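# Transfer top 96-well plate from rack K1 to nest N1

## Task

Lift the top 96-well plate off stack rack K1 and set it down in plate nest N1, lying flat between the nest's locators and turned so that well A1 (the plate's cut-off corner) is at the nest corner labelled A1. The bottom plate must remain in K1 exactly as it started. The result only counts if it holds with no robot support, so open the gripper and pull the arm away at the end.

## Robot and tools

Robot: two arms, left_arm and right_arm, each ending in a parallel gripper. One arm can do the job; the idle one may be parked out of the way. Keep the arms from colliding or pressing on each other, and never push or knock anything off the table.

Frame: a single scene frame shared by both arms. Origin on the table top midway between the arms, +z up, +x out over the table, left_arm on the +y side. The names left and right do not refer to image sides. Positions are in metres; orientations are quaternions written w, x, y, z. The reported hand position can be slightly off, more so when the arm is stretched far.

Gripper geometry: fingers point along the gripper's +z axis and close along its y axis. end_effector_position is the spot between the pads when closed. Closed fingertips extend about 33 mm past it, fully open about 9 mm. While closing, the tips travel roughly 24 mm further from the arm, so leave that gap above any surface.

The command row: every motion argument is built from one row of 20 numbers covering both arms, even if only one moves. Order: left x, y, z, qw, qx, qy, qz, left gripper position, force_limit, speed, then the same ten for the right arm. x, y, z and the quaternion are an absolute target pose for that gripper in the scene frame (not an offset). The three gripper numbers each lie in [-1, 1]. position: +1 fully open (140 mm), about -0.8 where the pads touch, -1 closes until blocked. force_limit: about 14 N at -1, 60 N at 0, 107 N at +1 (for parts up to 40 mm wide). speed: gap change of about 30 mm/s at -1, 140 at 0, 250 at +1. Sending 0 is a real command, so to leave a gripper alone repeat its previous three numbers. To hold an arm still, resend its full pose from the last result before it stopped, with its gripper values. To keep an orientation steady, reuse your own target quaternion rather than the drifting reported one.

execute_actions(actions): a list of up to 15 actions run in order. Each action is a table of up to 15 rows; each row lasts one 1/30 s step, and if fewer rows are given the last one repeats to fill 15 steps. An empty list just returns state and images. Each step, the command is clipped to within 70 mm and 16 degrees of the measured pose, and damped IK favours position over orientation, so a distant target may need several actions. An action is rejected for both arms if its target lies more than 0.6 m from the gripper's current position along any gripper axis; if the first action fails this or any action is malformed, nothing moves.

move(target, speed, blocking): target is one 20-number row as above (absolute poses). Each gripper follows a straight line toward its pose; both paths finish together, taking 0.5 to 10 s (cut off at 10 s). speed is the top path speed in m/s, 0.002 to 0.5, default 0.25; rotation is capped at twice that in rad/s. Gripper numbers are applied at the start. Paths do not avoid obstacles or the other arm, and real motion can lag, stray, or overshoot speed near full extension. Faster moves and targets placed deeper past a contact hit and press harder. blocking=false returns after 0.5 s while motion continues; then use wait(0) or stop before sending more moves or actions. The result adds a move: line (done, off_target, moving, held, fault) plus limits (paced = pose clipped; held = a check blocked steps, after which the arm may surge) and each gripper's distance from its pose.

wait(seconds): 0 to 10 s, arms keep their last command; returns early if a running move ends. stop(): brakes a running move (needs stopping room; fingers continue). zoom_image(camera, region): camera is cam_high, cam_left_wrist or cam_right_wrist; region is [x0, y0, x1, y1] pixels, at most 504 by 504. finished_scene(scene): ends the current scene, passing its number; irreversible, so call it only once the plate rests correctly and the gripper is clear.

Results: the state line gives each gripper's position and wxyz quaternion; Hand target lines show the pose the controller is currently driving toward. object_status: 0 moving, 1 blocked while opening, 2 blocked while closing (a grip), 3 reached the requested position or pads met. Confirm a grip by reading 2. To squeeze harder while gripping, raise force_limit and change position slightly, e.g. -1 to -0.98. position_measured is in counts: 3 fully open, 230 pads touching. pose unreachable means the clearance check altered or blocked that arm's command. Joint and external torque lines indicate loads; MOTOR HOT warns of overheating.

Hazards: a joint torque reaching its limit (waist and shoulder 35, upper arm roll 32, elbow 30, forearm roll and wrist joints 12 N m, held weight included) stops that arm for 10 s. Long heavy holds can trigger an over-temperature brake. Occasional tugs on held parts or pushes on loose ones can occur. Avoid drops, slams, slipping and hard pushes; lower the plate gently, keep the lower plate undisturbed, release, then lift away.

Each tool is called as name(argument=value, ...), one argument or row to a line, values as JSON.

## Session

execute_actions(
  actions=[],
)

zoom_image(
  camera="cam_high",
  region=[0,0,504,504],
)

Scene clock: 0.00 s.
left_arm: end_effector_position=(+0.4912, +0.3129, +0.4140) position_measured=3 object_status=3 end_effector_quat_wxyz=(+0.008, +0.883, -0.469, -0.004) | right_arm: end_effector_position=(+0.2561, +0.0374, +0.2349) position_measured=3 object_status=3 end_effector_quat_wxyz=(-0.034, +0.976, -0.148, -0.156)
Joint positions: left_arm=[ 0.016 -0.002 -0.005 -1.568 -0.013  1.555 -0.789] | right_arm=[ 0.937 -0.104 -0.028 -2.155  0.306  1.901 -0.611]
Joint velocities: left_arm=[-0.001  0.     0.001  0.001 -0.     0.001 -0.   ] | right_arm=[-0.001 -0.001  0.001 -0.    -0.001  0.    -0.002]
Joint torques (N m, as the joint torque sensors report them, + toward a larger angle): no reading
External joint torques (N m, as the arm's controller estimates them; a push from outside toward a larger angle lowers the number): no reading
Hand target (left_arm): +0.491, +0.313, +0.414; +0.008, +0.883, -0.469, -0.004
Hand target (right_arm): +0.256, +0.037, +0.235; -0.034, +0.976, -0.148, -0.156

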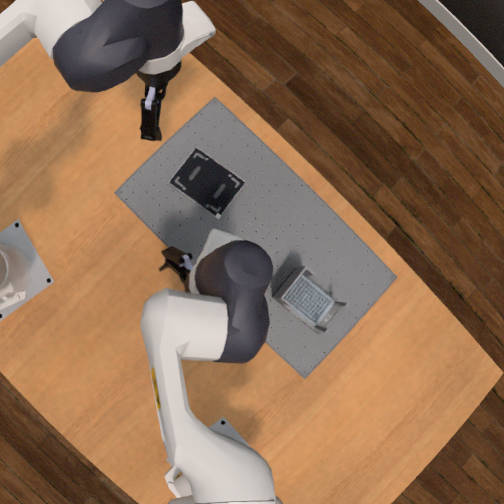

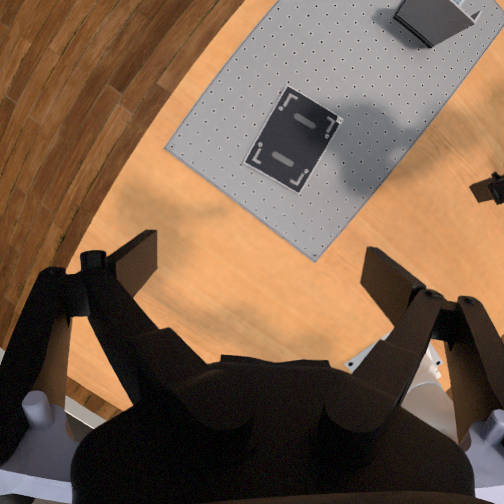

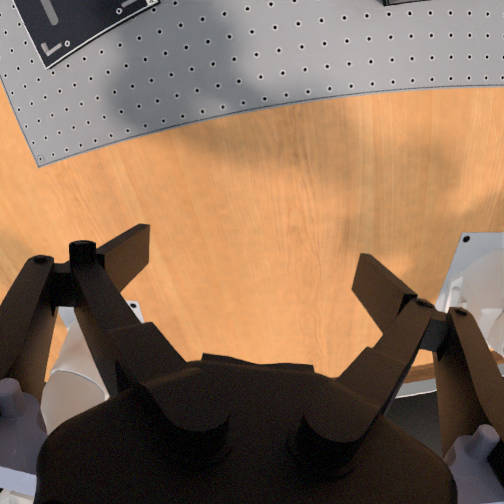

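Region (0, 0, 504, 504) of cam_high's 504x504 image, scaled by 1.000.

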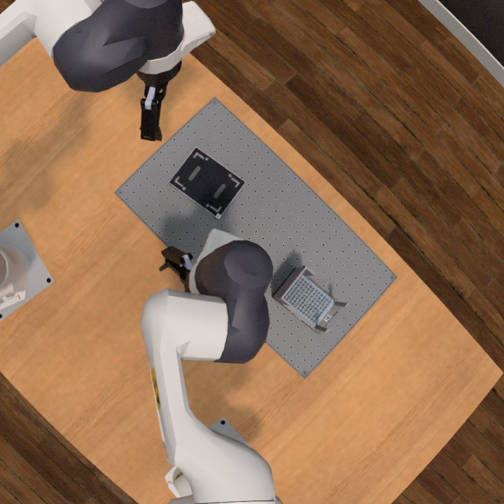

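zoom_image(
  camera="cam_high",
  region=[260,250,360,350],
)

zoom_image(
  camera="cam_high",
  region=[160,135,260,235],
)

zoom_image(
  camera="cam_left_wrist",
  region=[230,70,360,200],
)

Region (260, 250, 360, 350) of cam_high's 504x504 image, scaled by 5.040, with more detail than that image has.

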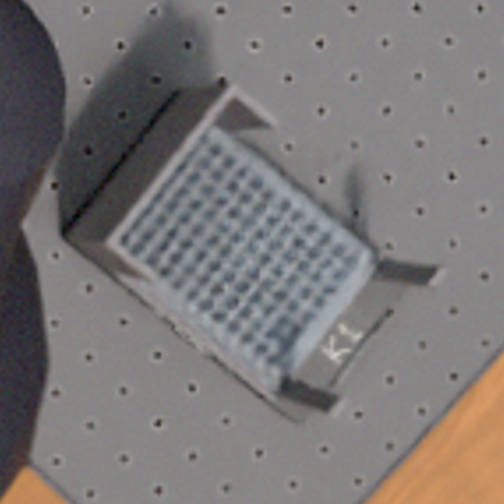

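Region (160, 135, 260, 235) of cam_high's 504x504 image, scaled by 5.040, with more detail than that image has.

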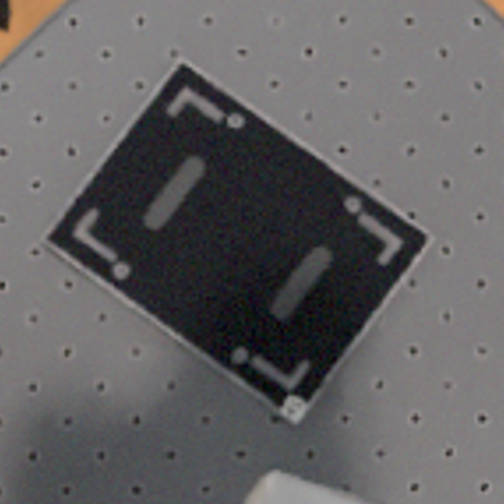

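Region (230, 70, 360, 200) of cam_left_wrist's 504x504 image, scaled by 3.877, with more detail than that image has.

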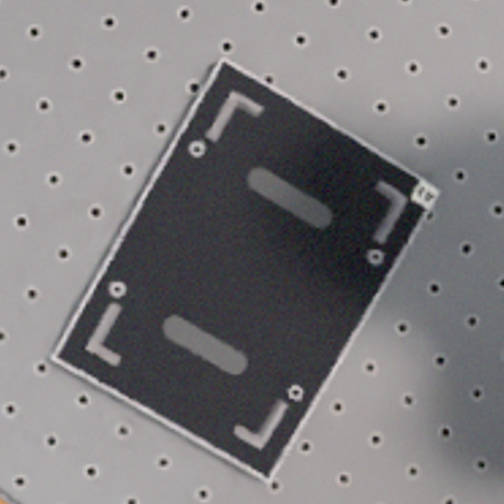

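move(
  target=[0.49,0.25,0.414,0,0.755,-0.656,0,1,0,0,0.2,-0.5,0.3,0,1,0,0,1,0,0],
  speed=0.4,
)

move(
  target=[0.46,-0.13,0.27,0,0.755,-0.656,0,1,0,0,0.2,-0.5,0.3,0,1,0,0,1,0,0],
  speed=0.35,
)

zoom_image(
  camera="cam_left_wrist",
  region=[130,60,380,310],
)

Scene clock: 13.53 s.
left_arm: end_effector_position=(+0.4893, +0.2516, +0.4139) position_measured=3 object_status=3 end_effector_quat_wxyz=(+0.001, +0.759, -0.651, -0.002) | right_arm: end_effector_position=(+0.2024, -0.5050, +0.3000) position_measured=3 object_status=3 end_effector_quat_wxyz=(+0.003, +1.000, -0.007, +0.003)
Joint positions: left_arm=[-0.039  0.036 -0.067 -1.523  0.002  1.555 -0.463] | right_arm=[ 0.635 -1.319 -0.634 -2.587 -0.633  1.375 -1.377]
Joint velocities: left_arm=[ 0.     0.001 -0.001  0.001  0.001  0.     0.013] | right_arm=[ 0.005 -0.005 -0.002  0.001 -0.005 -0.01  -0.021]
Joint torques (N m, as the joint torque sensors report them, + toward a larger angle): left_arm=[ -0.89 -33.49  -1.13  23.8    1.28   2.82   0.42] | right_arm=[ 1.43 10.98 12.73 18.99 -0.22  2.35 -0.33]
External joint torques (N m, as the arm's controller estimates them; a push from outside toward a larger angle lowers the number): left_arm=[-0.84 -0.86 -1.04  0.17  0.48  0.3   0.42] | right_arm=[ 1.47 -0.46 -0.84  1.18 -1.04 -0.2  -0.33]
Hand target (left_arm): +0.490, +0.251, +0.414; -0.000, +0.755, -0.656, -0.001
Hand target (right_arm): +0.202, -0.506, +0.300; +0.004, +1.000, +0.000, +0.002
Off the commanded pose (left_arm): 0.002 m, 1 deg.
Off the commanded pose (right_arm): 0.006 m, 1 deg.
move: off_target (right_arm)
camera_calibration (this result's frames):
cam_left_wrist: T_world_to_cam=[[-0.9748, -0.222956, 0.00742748, 0.535342], [-0.210284, 0.929495, 0.303019, -0.250868], [-0.0744635, 0.293821, -0.952956, 0.54721], [0, 0, 0, 1]] pos_world=[0.509845, 0.191756, 0.593508]
cam_right_wrist: T_world_to_cam=[[0.112385, -0.99366, 0.0031022, -0.521044], [-0.952277, -0.106812, 0.285936, 0.0618312], [-0.283792, -0.0350892, -0.958244, 0.516569], [0, 0, 0, 1]] pos_world=[0.264036, -0.49301, 0.478936]

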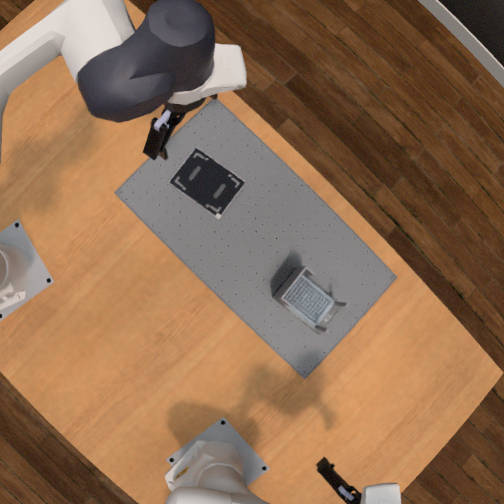

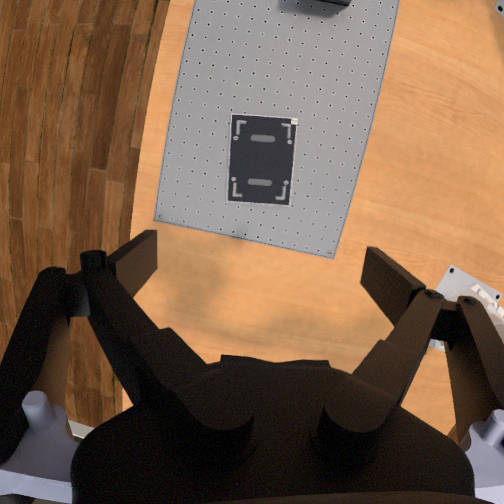

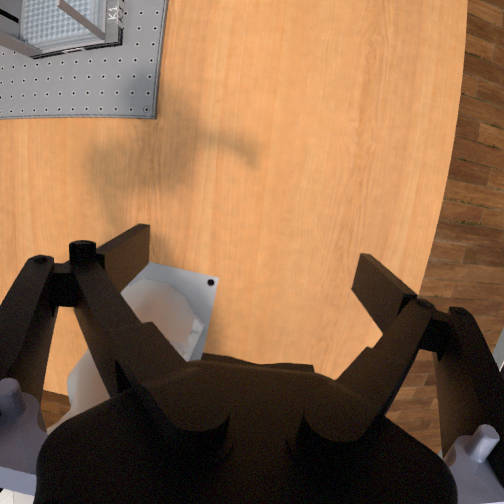

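Scene clock: 15.77 s.
left_arm: end_effector_position=(+0.4659, -0.1275, +0.2714) position_measured=3 object_status=3 end_effector_quat_wxyz=(+0.000, +0.752, -0.659, -0.001) | right_arm: end_effector_position=(+0.2006, -0.5019, +0.3002) position_measured=3 object_status=3 end_effector_quat_wxyz=(+0.001, +1.000, -0.004, +0.001)
Joint positions: left_arm=[-0.546  0.81  -0.156 -0.725  0.113  1.527 -0.987] | right_arm=[ 0.637 -1.322 -0.631 -2.588 -0.625  1.37  -1.377]
Joint velocities: left_arm=[ 0.     0.01   0.     0.023  0.001 -0.027 -0.013] | right_arm=[-0.    -0.    -0.     0.    -0.001 -0.    -0.   ]
Joint torques (N m, as the joint torque sensors report them, + toward a larger angle): left_arm=[ -1.4  -55.09  -0.7   23.39   0.72   2.11  -0.29] | right_arm=[ 1.6  11.08 15.59 16.77  1.63  2.3  -0.15]
External joint torques (N m, as the arm's controller estimates them; a push from outside toward a larger angle lowers the number): left_arm=[-1.61 -1.34  0.67  0.15 -0.14 -0.41 -0.29] | right_arm=[ 1.63 -0.41  2.08 -1.07  0.79 -0.24 -0.15]
Hand target (left_arm): +0.465, -0.126, +0.271; -0.001, +0.755, -0.655, -0.004
Hand target (right_arm): +0.200, -0.500, +0.300; -0.000, +1.000, +0.000, +0.000
Off the commanded pose (left_arm): 0.007 m, 0 deg.
Off the commanded pose (right_arm): 0.002 m, 1 deg.
move: off_target (left_arm)
camera_calibration (this result's frames):
cam_left_wrist: T_world_to_cam=[[-0.97903, -0.20366, 0.00480825, 0.434178], [-0.192677, 0.93338, 0.302781, 0.132092], [-0.0661524, 0.295505, -0.953048, 0.517439], [0, 0, 0, 1]] pos_world=[0.484754, -0.187774, 0.451061]
cam_right_wrist: T_world_to_cam=[[0.11745, -0.993076, -0.00248465, -0.516839], [-0.950584, -0.113148, 0.289116, 0.055929], [-0.287395, -0.0315949, -0.957291, 0.51848], [0, 0, 0, 1]] pos_world=[0.262877, -0.490551, 0.478882]

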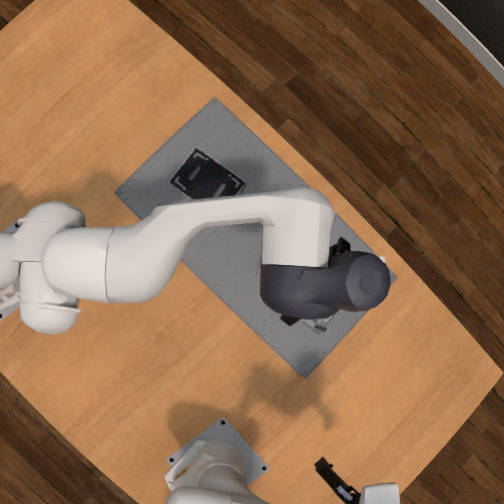

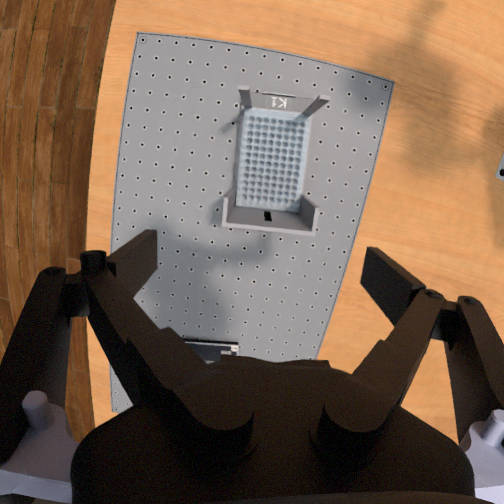

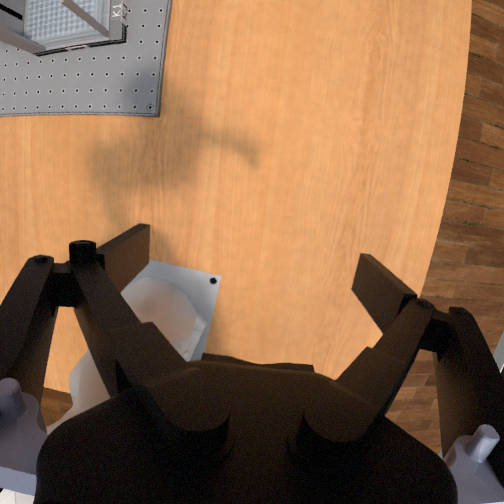

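Region (130, 60, 380, 310) of cam_left_wrist's 504x504 image, scaled by 2.016, with more detail than that image has.

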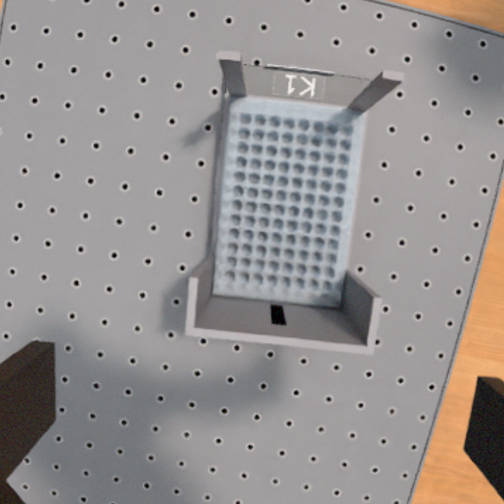

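zoom_image(
  camera="cam_left_wrist",
  region=[225,85,335,155],
)

zoom_image(
  camera="cam_left_wrist",
  region=[220,170,330,240],
)

zoom_image(
  camera="cam_right_wrist",
  region=[0,0,140,70],
)

Region (225, 85, 335, 155) of cam_left_wrist's 504x504 image, scaled by 4.582, with more detail than that image has; it fills the top 321 rows of this view, and the rest is white.

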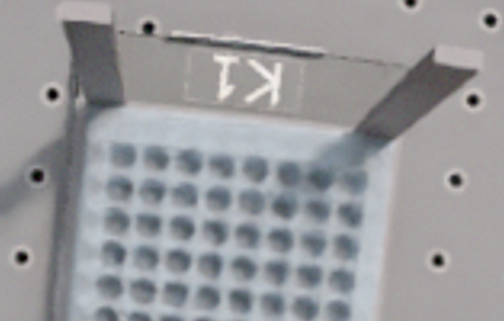

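Region (220, 170, 330, 240) of cam_left_wrist's 504x504 image, scaled by 4.582, with more detail than that image has; it fills the top 321 rows of this view, and the rest is white.

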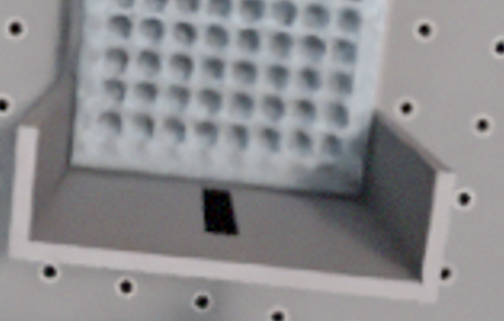

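Region (0, 0, 140, 70) of cam_right_wrist's 504x504 image, scaled by 3.600, with more detail than that image has.

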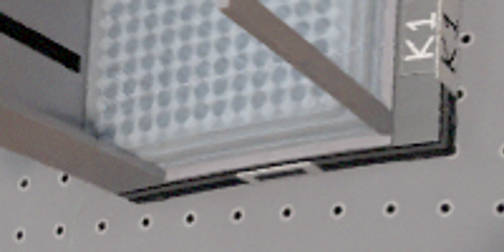

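move(
  target=[0.453,-0.19,0.2,0,0.7466,-0.6652,0,0.65,0,0,0.2,-0.5,0.3,0,1,0,0,1,0,0],
  speed=0.15,
)

zoom_image(
  camera="cam_left_wrist",
  region=[150,60,380,290],
)

Scene clock: 31.63 s.
left_arm: end_effector_position=(+0.4529, -0.1878, +0.1979) position_measured=47 object_status=3 end_effector_quat_wxyz=(+0.002, +0.744, -0.668, +0.009) | right_arm: end_effector_position=(+0.2006, -0.5019, +0.3001) position_measured=3 object_status=3 end_effector_quat_wxyz=(+0.001, +1.000, -0.004, +0.001)
Joint positions: left_arm=[-0.636  1.044 -0.142 -0.501  0.123  1.559 -1.018] | right_arm=[ 0.638 -1.322 -0.631 -2.588 -0.625  1.369 -1.377]
Joint velocities: left_arm=[-0.001  0.     0.004  0.001  0.001  0.003 -0.005] | right_arm=[-0.001 -0.002  0.001  0.     0.    -0.     0.   ]
Joint torques (N m, as the joint torque sensors report them, + toward a larger angle): left_arm=[ -0.82 -60.64   0.26  23.86   0.39   2.92  -0.27] | right_arm=[ 1.71 11.23 15.33 16.99  1.54  2.36 -0.13]
External joint torques (N m, as the arm's controller estimates them; a push from outside toward a larger angle lowers the number): left_arm=[-0.82 -3.45  1.15  0.55 -0.46  0.35 -0.27] | right_arm=[ 1.77 -0.21  1.81 -0.84  0.69 -0.17 -0.13]
Hand target (left_arm): +0.454, -0.189, +0.200; +0.002, +0.747, -0.665, +0.012
Hand target (right_arm): +0.200, -0.500, +0.300; -0.000, +1.000, +0.000, -0.000
Off the commanded pose (left_arm): 0.003 m, 1 deg.
Off the commanded pose (right_arm): 0.002 m, 0 deg.
elbow stopped short (left arm): the move would have taken joint 4 (elbow) straighter than the controller allows; a more bent joint 4 avoids this.
move: done
camera_calibration (this result's frames):
cam_left_wrist: T_world_to_cam=[[-0.983638, -0.180087, -0.00495086, 0.417933], [-0.17396, 0.942314, 0.285977, 0.20462], [-0.0468354, 0.282159, -0.958224, 0.454088], [0, 0, 0, 1]] pos_world=[0.467958, -0.245677, 0.37867]
cam_right_wrist: T_world_to_cam=[[0.117811, -0.993033, -0.00250284, -0.516797], [-0.950482, -0.113492, 0.289317, 0.055645], [-0.287585, -0.0317058, -0.95723, 0.518379], [0, 0, 0, 1]] pos_world=[0.262852, -0.490445, 0.478815]

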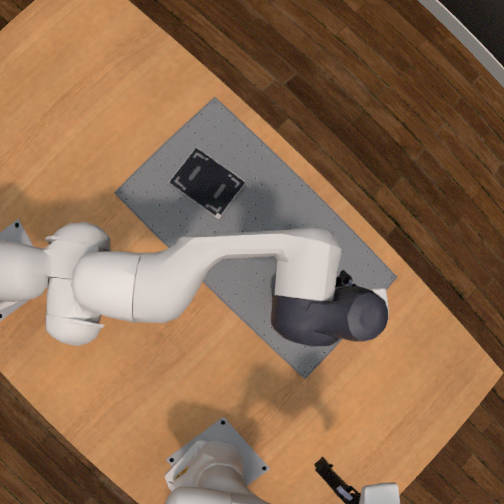

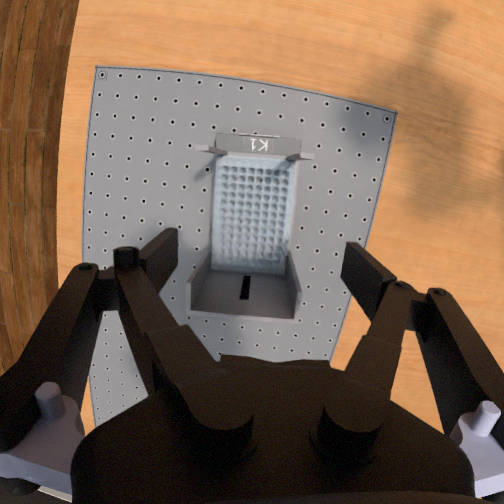

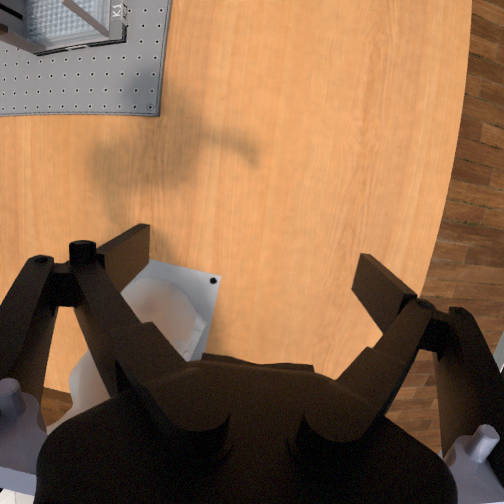

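Region (150, 60, 380, 290) of cam_left_wrist's 504x504 image, scaled by 2.191, with more detail than that image has.

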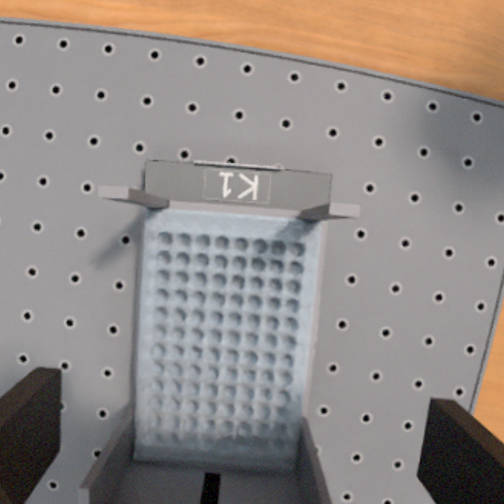

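move(
  target=[0.457,-0.191,0.105,0,0.7466,-0.6652,0,0.5,0,0,0.2,-0.5,0.3,0,1,0,0,1,0,0],
  speed=0.08,
)

zoom_image(
  camera="cam_left_wrist",
  region=[150,110,370,330],
)

Scene clock: 39.27 s.
left_arm: end_effector_position=(+0.4547, -0.1918, +0.1047) position_measured=66 object_status=3 end_effector_quat_wxyz=(+0.000, +0.745, -0.668, -0.002) | right_arm: end_effector_position=(+0.2006, -0.5018, +0.3001) position_measured=3 object_status=3 end_effector_quat_wxyz=(+0.001, +1.000, -0.004, +0.001)
Joint positions: left_arm=[-0.621  1.049 -0.141 -0.728  0.123  1.766 -1.031] | right_arm=[ 0.638 -1.322 -0.631 -2.588 -0.625  1.369 -1.377]
Joint velocities: left_arm=[-0.001  0.     0.     0.001 -0.001  0.012 -0.001] | right_arm=[-0.    -0.001 -0.     0.001 -0.    -0.    -0.002]
Joint torques (N m, as the joint torque sensors report them, + toward a larger angle): left_arm=[  0.81 -61.97  -0.74  22.72   0.78   2.8   -0.37] | right_arm=[ 1.22 11.25 15.44 16.8   1.48  2.37 -0.16]
External joint torques (N m, as the arm's controller estimates them; a push from outside toward a larger angle lowers the number): left_arm=[ 0.85 -3.8   0.77 -1.53 -0.04  0.29 -0.37] | right_arm=[ 1.26 -0.23  1.95 -1.07  0.64 -0.17 -0.16]
Hand target (left_arm): +0.457, -0.191, +0.105; -0.000, +0.748, -0.664, -0.000
Hand target (right_arm): +0.200, -0.500, +0.300; -0.000, +1.000, +0.000, -0.000
Off the commanded pose (left_arm): 0.002 m, 0 deg.
Off the commanded pose (right_arm): 0.002 m, 0 deg.
move: done
camera_calibration (this result's frames):
cam_left_wrist: T_world_to_cam=[[-0.983468, -0.180954, 0.0068071, 0.417062], [-0.170297, 0.937023, 0.304938, 0.230692], [-0.061558, 0.298737, -0.952348, 0.375265], [0, 0, 0, 1]] pos_world=[0.472554, -0.2528, 0.284197]
cam_right_wrist: T_world_to_cam=[[0.118, -0.99301, -0.00251127, -0.516776], [-0.950435, -0.113673, 0.289398, 0.0555161], [-0.287661, -0.0317623, -0.957206, 0.518332], [0, 0, 0, 1]] pos_world=[0.262848, -0.49039, 0.478787]

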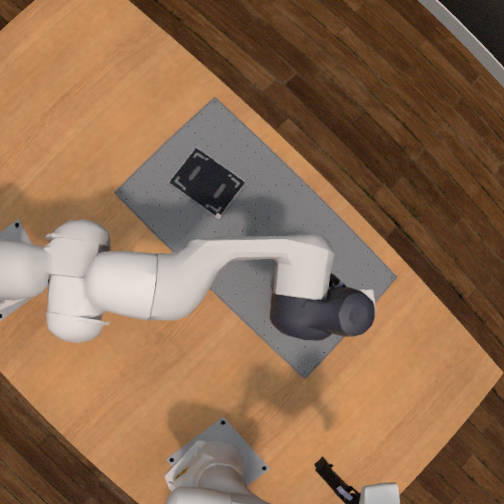

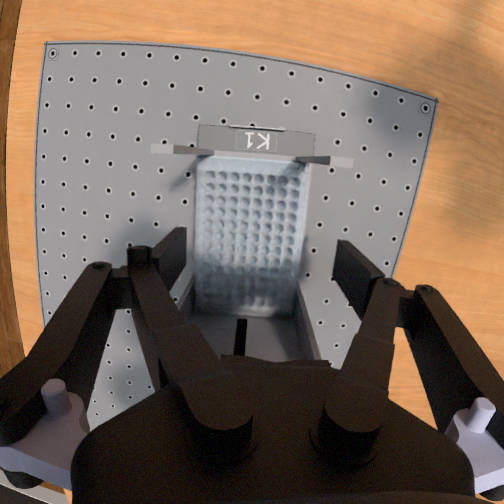

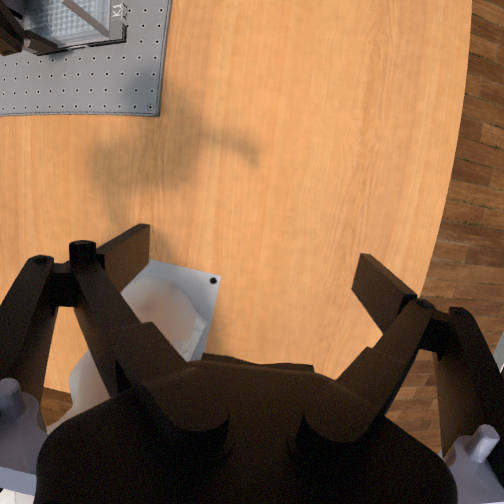

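Region (150, 110, 370, 330) of cam_left_wrist's 504x504 image, scaled by 2.291, with more detail than that image has.

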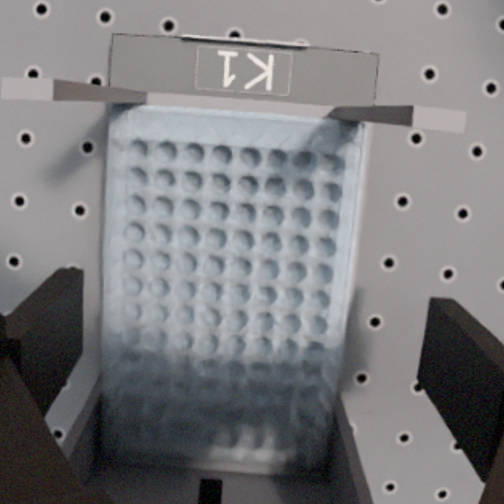

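move(
  target=[0.4645,-0.1915,0.085,0,0.7466,-0.6652,0,0.35,0,0,0.35,-0.42,0.09,-0.25,0.75,0.433,0.433,1,0,0],
)

Scene clock: 52.30 s.
left_arm: end_effector_position=(+0.4618, -0.1928, +0.0854) position_measured=85 object_status=3 end_effector_quat_wxyz=(+0.002, +0.748, -0.664, -0.001) | right_arm: end_effector_position=(+0.3473, -0.4284, +0.0833) position_measured=3 object_status=3 end_effector_quat_wxyz=(-0.244, +0.760, +0.423, +0.428)
Joint positions: left_arm=[-0.618  1.105 -0.14  -0.676  0.124  1.774 -1.031] | right_arm=[ 0.595 -1.779 -1.907 -2.657 -1.019  2.02  -2.794]
Joint velocities: left_arm=[-0.     0.    -0.    -0.     0.     0.002 -0.001] | right_arm=[ 0.001 -0.001 -0.001  0.001  0.001  0.    -0.031]
Joint torques (N m, as the joint torque sensors report them, + toward a larger angle): left_arm=[  0.91 -60.67  -0.68  24.58   1.4    2.74   0.35] | right_arm=[ 1.5  12.57 20.75 -9.43  2.3   2.56 -0.29]
External joint torques (N m, as the arm's controller estimates them; a push from outside toward a larger angle lowers the number): left_arm=[ 1.04 -2.11  0.76  0.41  0.59  0.22  0.35] | right_arm=[ 1.5  -0.49 -0.45  0.02  0.93  0.61 -0.31]
Hand target (left_arm): +0.465, -0.191, +0.085; +0.000, +0.747, -0.665, +0.000
Hand target (right_arm): +0.348, -0.428, +0.084; -0.243, +0.756, +0.428, +0.432
Off the commanded pose (left_arm): 0.003 m, 0 deg.
Off the commanded pose (right_arm): 0.011 m, 2 deg.
joint sent to its limit (right arm) — the command would take joint 2 (shoulder) past its lower limit, so that joint was sent only as far as its limit.
move: off_target (right_arm)
camera_calibration (this result's frames):
cam_left_wrist: T_world_to_cam=[[-0.981578, -0.190896, 0.00799067, 0.421139], [-0.17967, 0.936464, 0.301253, 0.24325], [-0.0649908, 0.294267, -0.953511, 0.358475], [0, 0, 0, 1]] pos_world=[0.480383, -0.252889, 0.265165]
cam_right_wrist: T_world_to_cam=[[0.882385, -0.460381, 0.0971882, -0.507312], [-0.286321, -0.689269, -0.665529, -0.131624], [0.373386, 0.559426, -0.740017, 0.360958], [0, 0, 0, 1]] pos_world=[0.275181, -0.52621, 0.228821]

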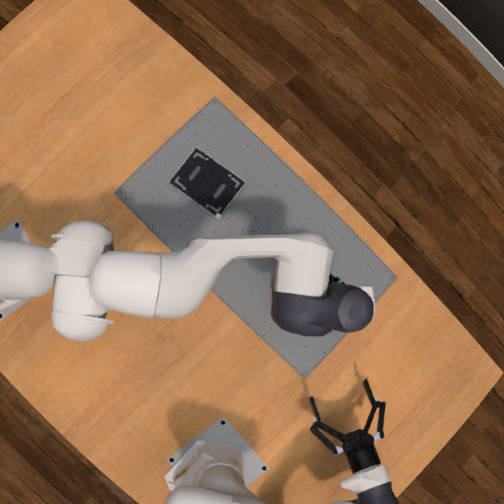

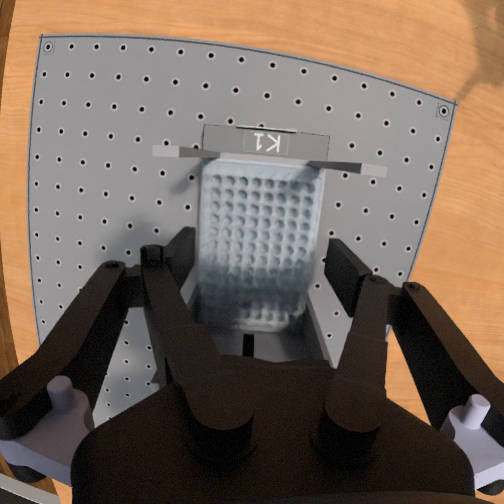

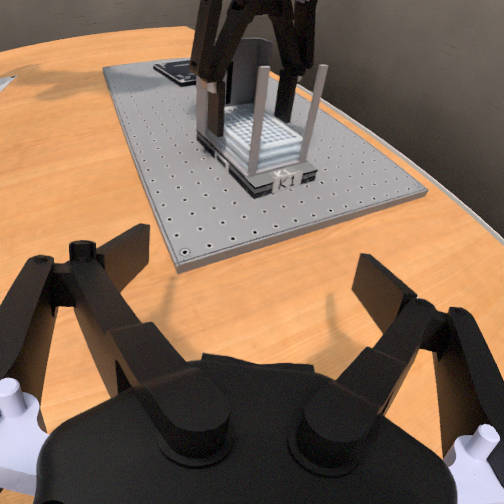

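move(
  target=[0.4665,-0.1915,0.072,0,0.7466,-0.6652,0,0.28,-0.3,-0.5,0.347,-0.428,0.084,-0.244,0.76,0.423,0.428,1,0,0],
  speed=0.03,
)

zoom_image(
  camera="cam_right_wrist",
  region=[190,80,320,200],
)

zoom_image(
  camera="cam_left_wrist",
  region=[160,135,370,345],
)

Scene clock: 56.60 s.
left_arm: end_effector_position=(+0.4634, -0.1925, +0.0719) position_measured=94 object_status=3 end_effector_quat_wxyz=(+0.002, +0.748, -0.663, -0.002) | right_arm: end_effector_position=(+0.3469, -0.4278, +0.0831) position_measured=3 object_status=3 end_effector_quat_wxyz=(-0.243, +0.758, +0.427, +0.428)
Joint positions: left_arm=[-0.617  1.126 -0.14  -0.671  0.125  1.789 -1.03 ] | right_arm=[ 0.595 -1.777 -1.907 -2.659 -1.019  2.02  -2.801]
Joint velocities: left_arm=[0.002 0.    0.    0.001 0.001 0.002 0.002] | right_arm=[ 0.001  0.001  0.    -0.001  0.001 -0.     0.001]
Joint torques (N m, as the joint torque sensors report them, + toward a larger angle): left_arm=[  0.72 -61.48  -0.64  24.55   1.46   2.85   0.37] | right_arm=[  0.02  14.2   22.68 -10.74   1.68   2.52   0.43]
External joint torques (N m, as the arm's controller estimates them; a push from outside toward a larger angle lowers the number): left_arm=[ 0.62 -2.59  0.72  0.29  0.64  0.33  0.37] | right_arm=[-0.02  1.13  1.48 -1.26  0.3   0.58  0.41]
Hand target (left_arm): +0.467, -0.191, +0.072; +0.000, +0.747, -0.665, +0.000
Hand target (right_arm): +0.347, -0.428, +0.084; -0.244, +0.760, +0.423, +0.428
Off the commanded pose (left_arm): 0.003 m, 0 deg.
Off the commanded pose (right_arm): 0.001 m, 0 deg.
move: done
camera_calibration (this result's frames):
cam_left_wrist: T_world_to_cam=[[-0.981429, -0.191632, 0.00864107, 0.422634], [-0.180079, 0.935909, 0.302732, 0.247362], [-0.0661004, 0.295554, -0.953037, 0.346351], [0, 0, 0, 1]] pos_world=[0.482224, -0.252883, 0.251549]
cam_right_wrist: T_world_to_cam=[[0.884244, -0.455567, 0.102818, -0.505712], [-0.279877, -0.693147, -0.664241, -0.135438], [0.373875, 0.558574, -0.740414, 0.360143], [0, 0, 0, 1]] pos_world=[0.274618, -0.525431, 0.228687]

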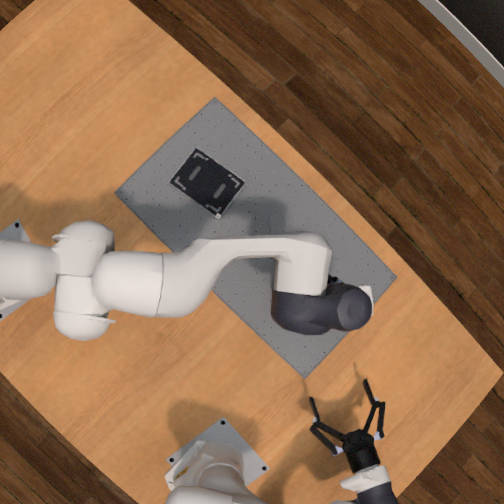

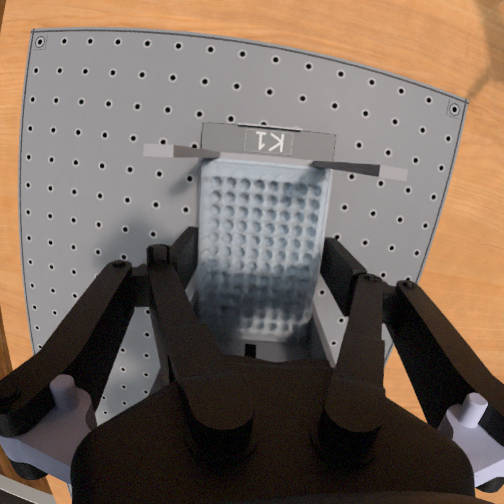

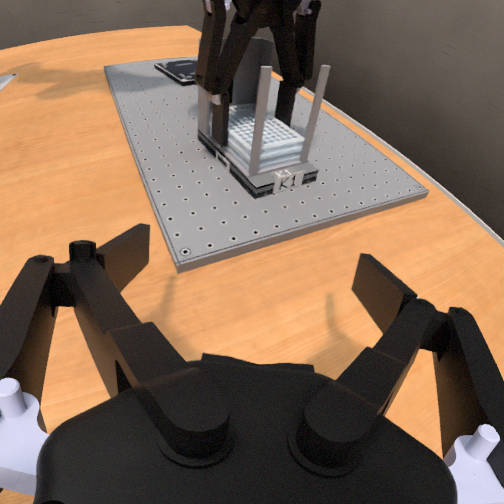

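Region (190, 80, 320, 200) of cam_right_wrist's 504x504 image, scaled by 3.877, with more detail than that image has; it fills the top 465 rows of this view, and the rest is white.

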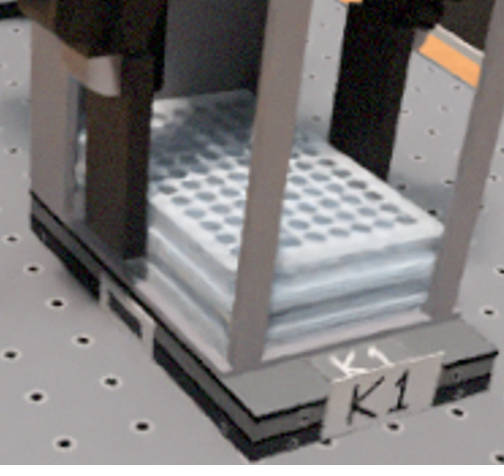

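Region (160, 135, 370, 345) of cam_left_wrist's 504x504 image, scaled by 2.400, with more detail than that image has.

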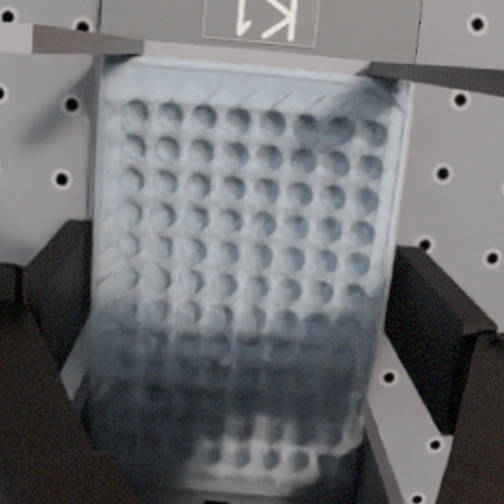

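move(
  target=[0.4665,-0.1915,0.0855,0,0.7466,-0.6652,0,0.22,-0.3,-0.5,0.347,-0.428,0.084,-0.244,0.76,0.423,0.428,1,0,0],
  speed=0.03,
)

zoom_image(
  camera="cam_right_wrist",
  region=[195,85,315,185],
)

zoom_image(
  camera="cam_left_wrist",
  region=[160,135,370,345],
)

Scene clock: 63.00 s.
left_arm: end_effector_position=(+0.4653, -0.1923, +0.0837) position_measured=101 object_status=3 end_effector_quat_wxyz=(+0.001, +0.749, -0.663, -0.000) | right_arm: end_effector_position=(+0.3469, -0.4277, +0.0832) position_measured=3 object_status=3 end_effector_quat_wxyz=(-0.243, +0.759, +0.427, +0.428)
Joint positions: left_arm=[-0.618  1.125 -0.14  -0.643  0.126  1.764 -1.03 ] | right_arm=[ 0.595 -1.777 -1.907 -2.659 -1.019  2.02  -2.801]
Joint velocities: left_arm=[ 0.     0.002 -0.     0.009 -0.001 -0.01  -0.   ] | right_arm=[ 0.002  0.    -0.     0.    -0.    -0.001 -0.001]
Joint torques (N m, as the joint torque sensors report them, + toward a larger angle): left_arm=[  0.14 -62.49  -1.46  25.15   1.25   2.16   0.47] | right_arm=[ -0.41  14.21  22.61 -11.22   1.68   2.5    0.42]
External joint torques (N m, as the arm's controller estimates them; a push from outside toward a larger angle lowers the number): left_arm=[ 0.05 -4.12 -0.19  1.19  0.43 -0.33  0.47] | right_arm=[-0.39  1.15  1.45 -1.81  0.31  0.56  0.39]
Hand target (left_arm): +0.466, -0.191, +0.085; +0.000, +0.747, -0.665, +0.000
Hand target (right_arm): +0.347, -0.428, +0.084; -0.244, +0.760, +0.423, +0.428
Off the commanded pose (left_arm): 0.002 m, 0 deg.
Off the commanded pose (right_arm): 0.001 m, 0 deg.
move: done
camera_calibration (this result's frames):
cam_left_wrist: T_world_to_cam=[[-0.980998, -0.193933, 0.00572885, 0.424023], [-0.183275, 0.935963, 0.30064, 0.245533], [-0.0636661, 0.293877, -0.95372, 0.356273], [0, 0, 0, 1]] pos_world=[0.483648, -0.252278, 0.263538]
cam_right_wrist: T_world_to_cam=[[0.884255, -0.455618, 0.102493, -0.505645], [-0.280095, -0.693032, -0.664269, -0.135227], [0.373684, 0.558675, -0.740434, 0.360226], [0, 0, 0, 1]] pos_world=[0.274632, -0.525347, 0.228721]

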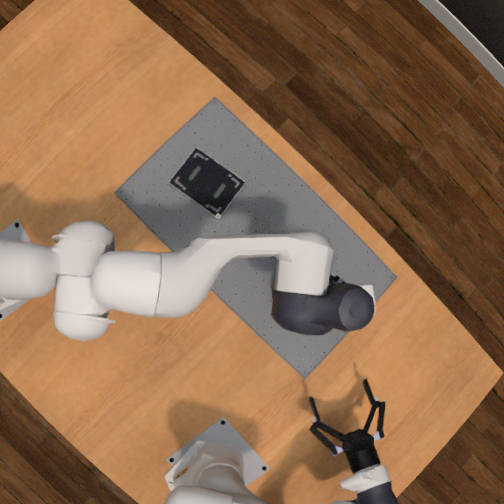

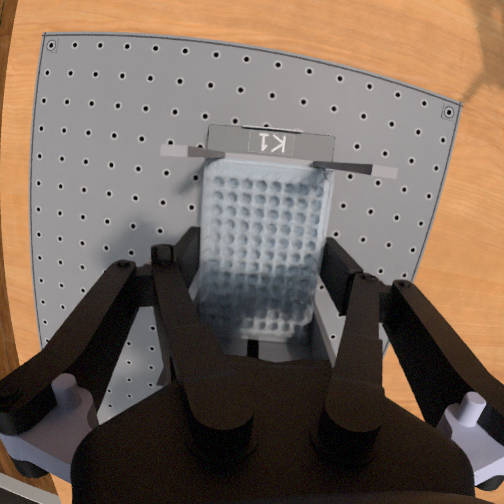

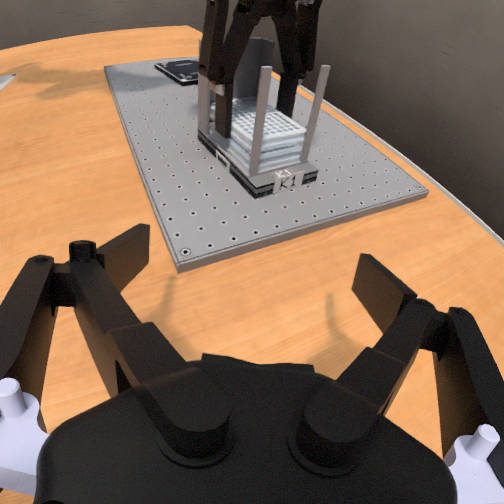

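Region (195, 85, 315, 185) of cam_right_wrist's 504x504 image, scaled by 4.200, with more detail than that image has.

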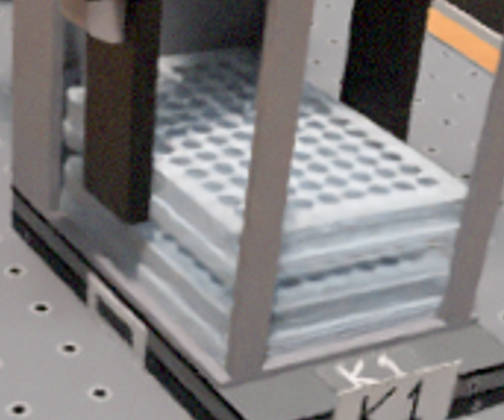

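Region (160, 135, 370, 345) of cam_left_wrist's 504x504 image, scaled by 2.400, with more detail than that image has.

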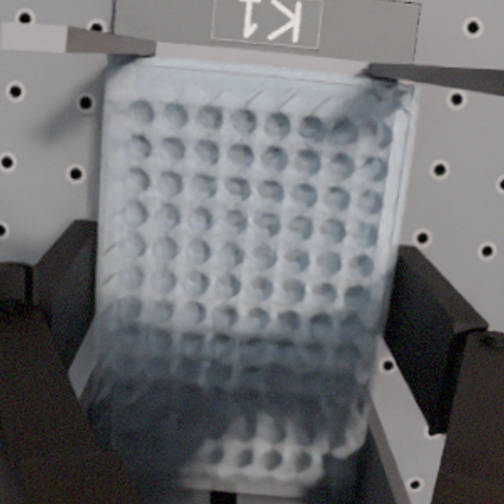

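execute_actions(
  actions=[
    [[0.466,-0.1915,0.080,0,0.7466,-0.6652,0,0.22,-0.3,-0.5,0.347,-0.428,0.084,-0.244,0.76,0.423,0.428,1,0,0]],
    [[0.466,-0.1915,0.0755,0,0.7466,-0.6652,0,0.22,-0.3,-0.5,0.347,-0.428,0.084,-0.244,0.76,0.423,0.428,1,0,0]],
    [[0.466,-0.1915,0.0755,0,0.7466,-0.6652,0,0.4,-0.3,-0.8,0.347,-0.428,0.084,-0.244,0.76,0.423,0.428,1,0,0]],
    [[0.465,-0.1915,0.086,0,0.7466,-0.6652,0,0.4,-0.3,-0.8,0.347,-0.428,0.084,-0.244,0.76,0.423,0.428,1,0,0]],
    [[0.465,-0.1915,0.086,0,0.7466,-0.6652,0,0.3,-0.3,-0.8,0.347,-0.428,0.084,-0.244,0.76,0.423,0.428,1,0,0]],
  ],
)

zoom_image(
  camera="cam_right_wrist",
  region=[195,85,315,185],
)

zoom_image(
  camera="cam_left_wrist",
  region=[160,135,370,345],
)

Scene clock: 72.63 s.
left_arm: end_effector_position=(+0.4646, -0.1924, +0.0860) position_measured=91 object_status=3 end_effector_quat_wxyz=(+0.001, +0.748, -0.663, +0.001) | right_arm: end_effector_position=(+0.3469, -0.4276, +0.0832) position_measured=3 object_status=3 end_effector_quat_wxyz=(-0.243, +0.759, +0.427, +0.428)
Joint positions: left_arm=[-0.617  1.111 -0.14  -0.664  0.126  1.772 -1.03 ] | right_arm=[ 0.595 -1.777 -1.907 -2.659 -1.019  2.02  -2.801]
Joint velocities: left_arm=[ 0.001 -0.001  0.     0.001 -0.    -0.     0.001] | right_arm=[ 0. -0. -0. -0. -0. -0. -0.]
Joint torques (N m, as the joint torque sensors report them, + toward a larger angle): left_arm=[ -0.25 -61.56  -1.23  24.7    1.09   2.12   0.34] | right_arm=[ -0.71  13.84  22.54 -11.61   1.7    2.46   0.37]
External joint torques (N m, as the arm's controller estimates them; a push from outside toward a larger angle lowers the number): left_arm=[-0.21 -2.79  0.14  0.45  0.27 -0.41  0.34] | right_arm=[-0.69  0.79  1.37 -2.2   0.33  0.51  0.35]
External joint torques at the end of the 1st action: left_arm=[ 0.81 -4.02  0.31 -1.52  0.46  0.27  0.38] | right_arm=[-0.15  0.89  1.35 -1.92  0.32  0.5   0.39]
External joint torques at the end of the 2nd action: left_arm=[ 1.   -3.93  0.53 -1.27  0.47  0.2   0.34] | right_arm=[-0.18  1.09  1.55 -2.31  0.32  0.57  0.36]
External joint torques at the end of the 3rd action: left_arm=[ 0.69 -3.66  0.38 -1.63  0.45  0.31  0.37] | right_arm=[-0.92  0.61  1.52 -1.81  0.27  0.54  0.36]
External joint torques at the end of the 4th action: left_arm=[ 0.01 -2.92  0.06 -0.37  0.29 -0.49  0.35] | right_arm=[-0.46  1.08  1.74 -2.19  0.29  0.54  0.38]
Hand target (left_arm): +0.465, -0.191, +0.086; +0.000, +0.747, -0.665, +0.000
Hand target (right_arm): +0.347, -0.428, +0.084; -0.244, +0.760, +0.423, +0.428
Off the commanded pose (left_arm): 0.001 m, 0 deg.
Off the commanded pose (right_arm): 0.001 m, 0 deg.
camera_calibration (this result's frames):
cam_left_wrist: T_world_to_cam=[[-0.981417, -0.191845, 0.00411712, 0.424058], [-0.181836, 0.936638, 0.299406, 0.244461], [-0.0612958, 0.293094, -0.954117, 0.357251], [0, 0, 0, 1]] pos_world=[0.482527, -0.252326, 0.26592]
cam_right_wrist: T_world_to_cam=[[0.884276, -0.455583, 0.102468, -0.505612], [-0.280083, -0.693039, -0.664267, -0.135206], [0.373643, 0.558695, -0.740439, 0.360239], [0, 0, 0, 1]] pos_world=[0.27463, -0.525315, 0.228732]

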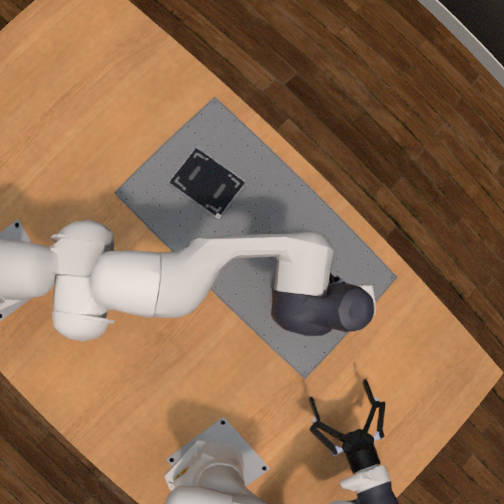

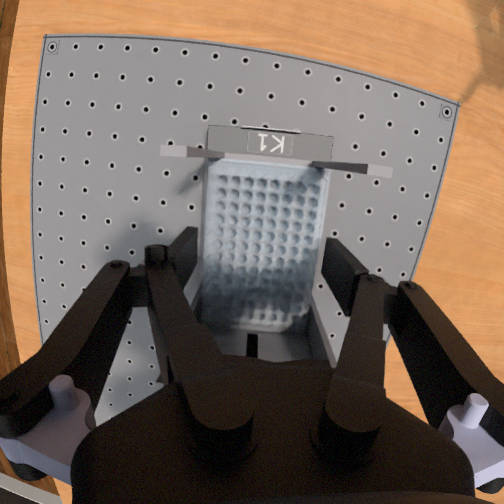

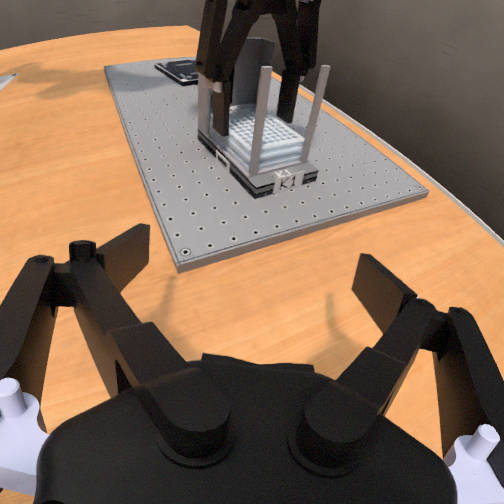

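Region (195, 85, 315, 185) of cam_right_wrist's 504x504 image, scaled by 4.200, with more detail than that image has.

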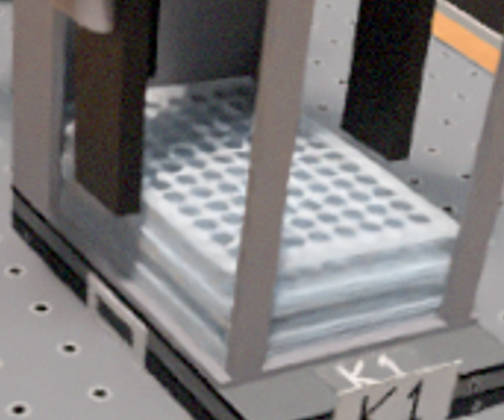

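Region (160, 135, 370, 345) of cam_left_wrist's 504x504 image, scaled by 2.400, with more detail than that image has.

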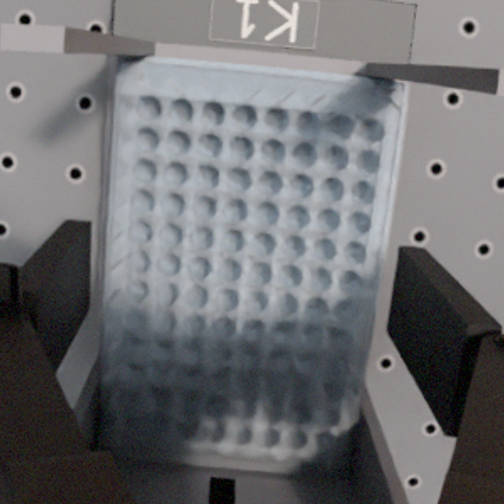

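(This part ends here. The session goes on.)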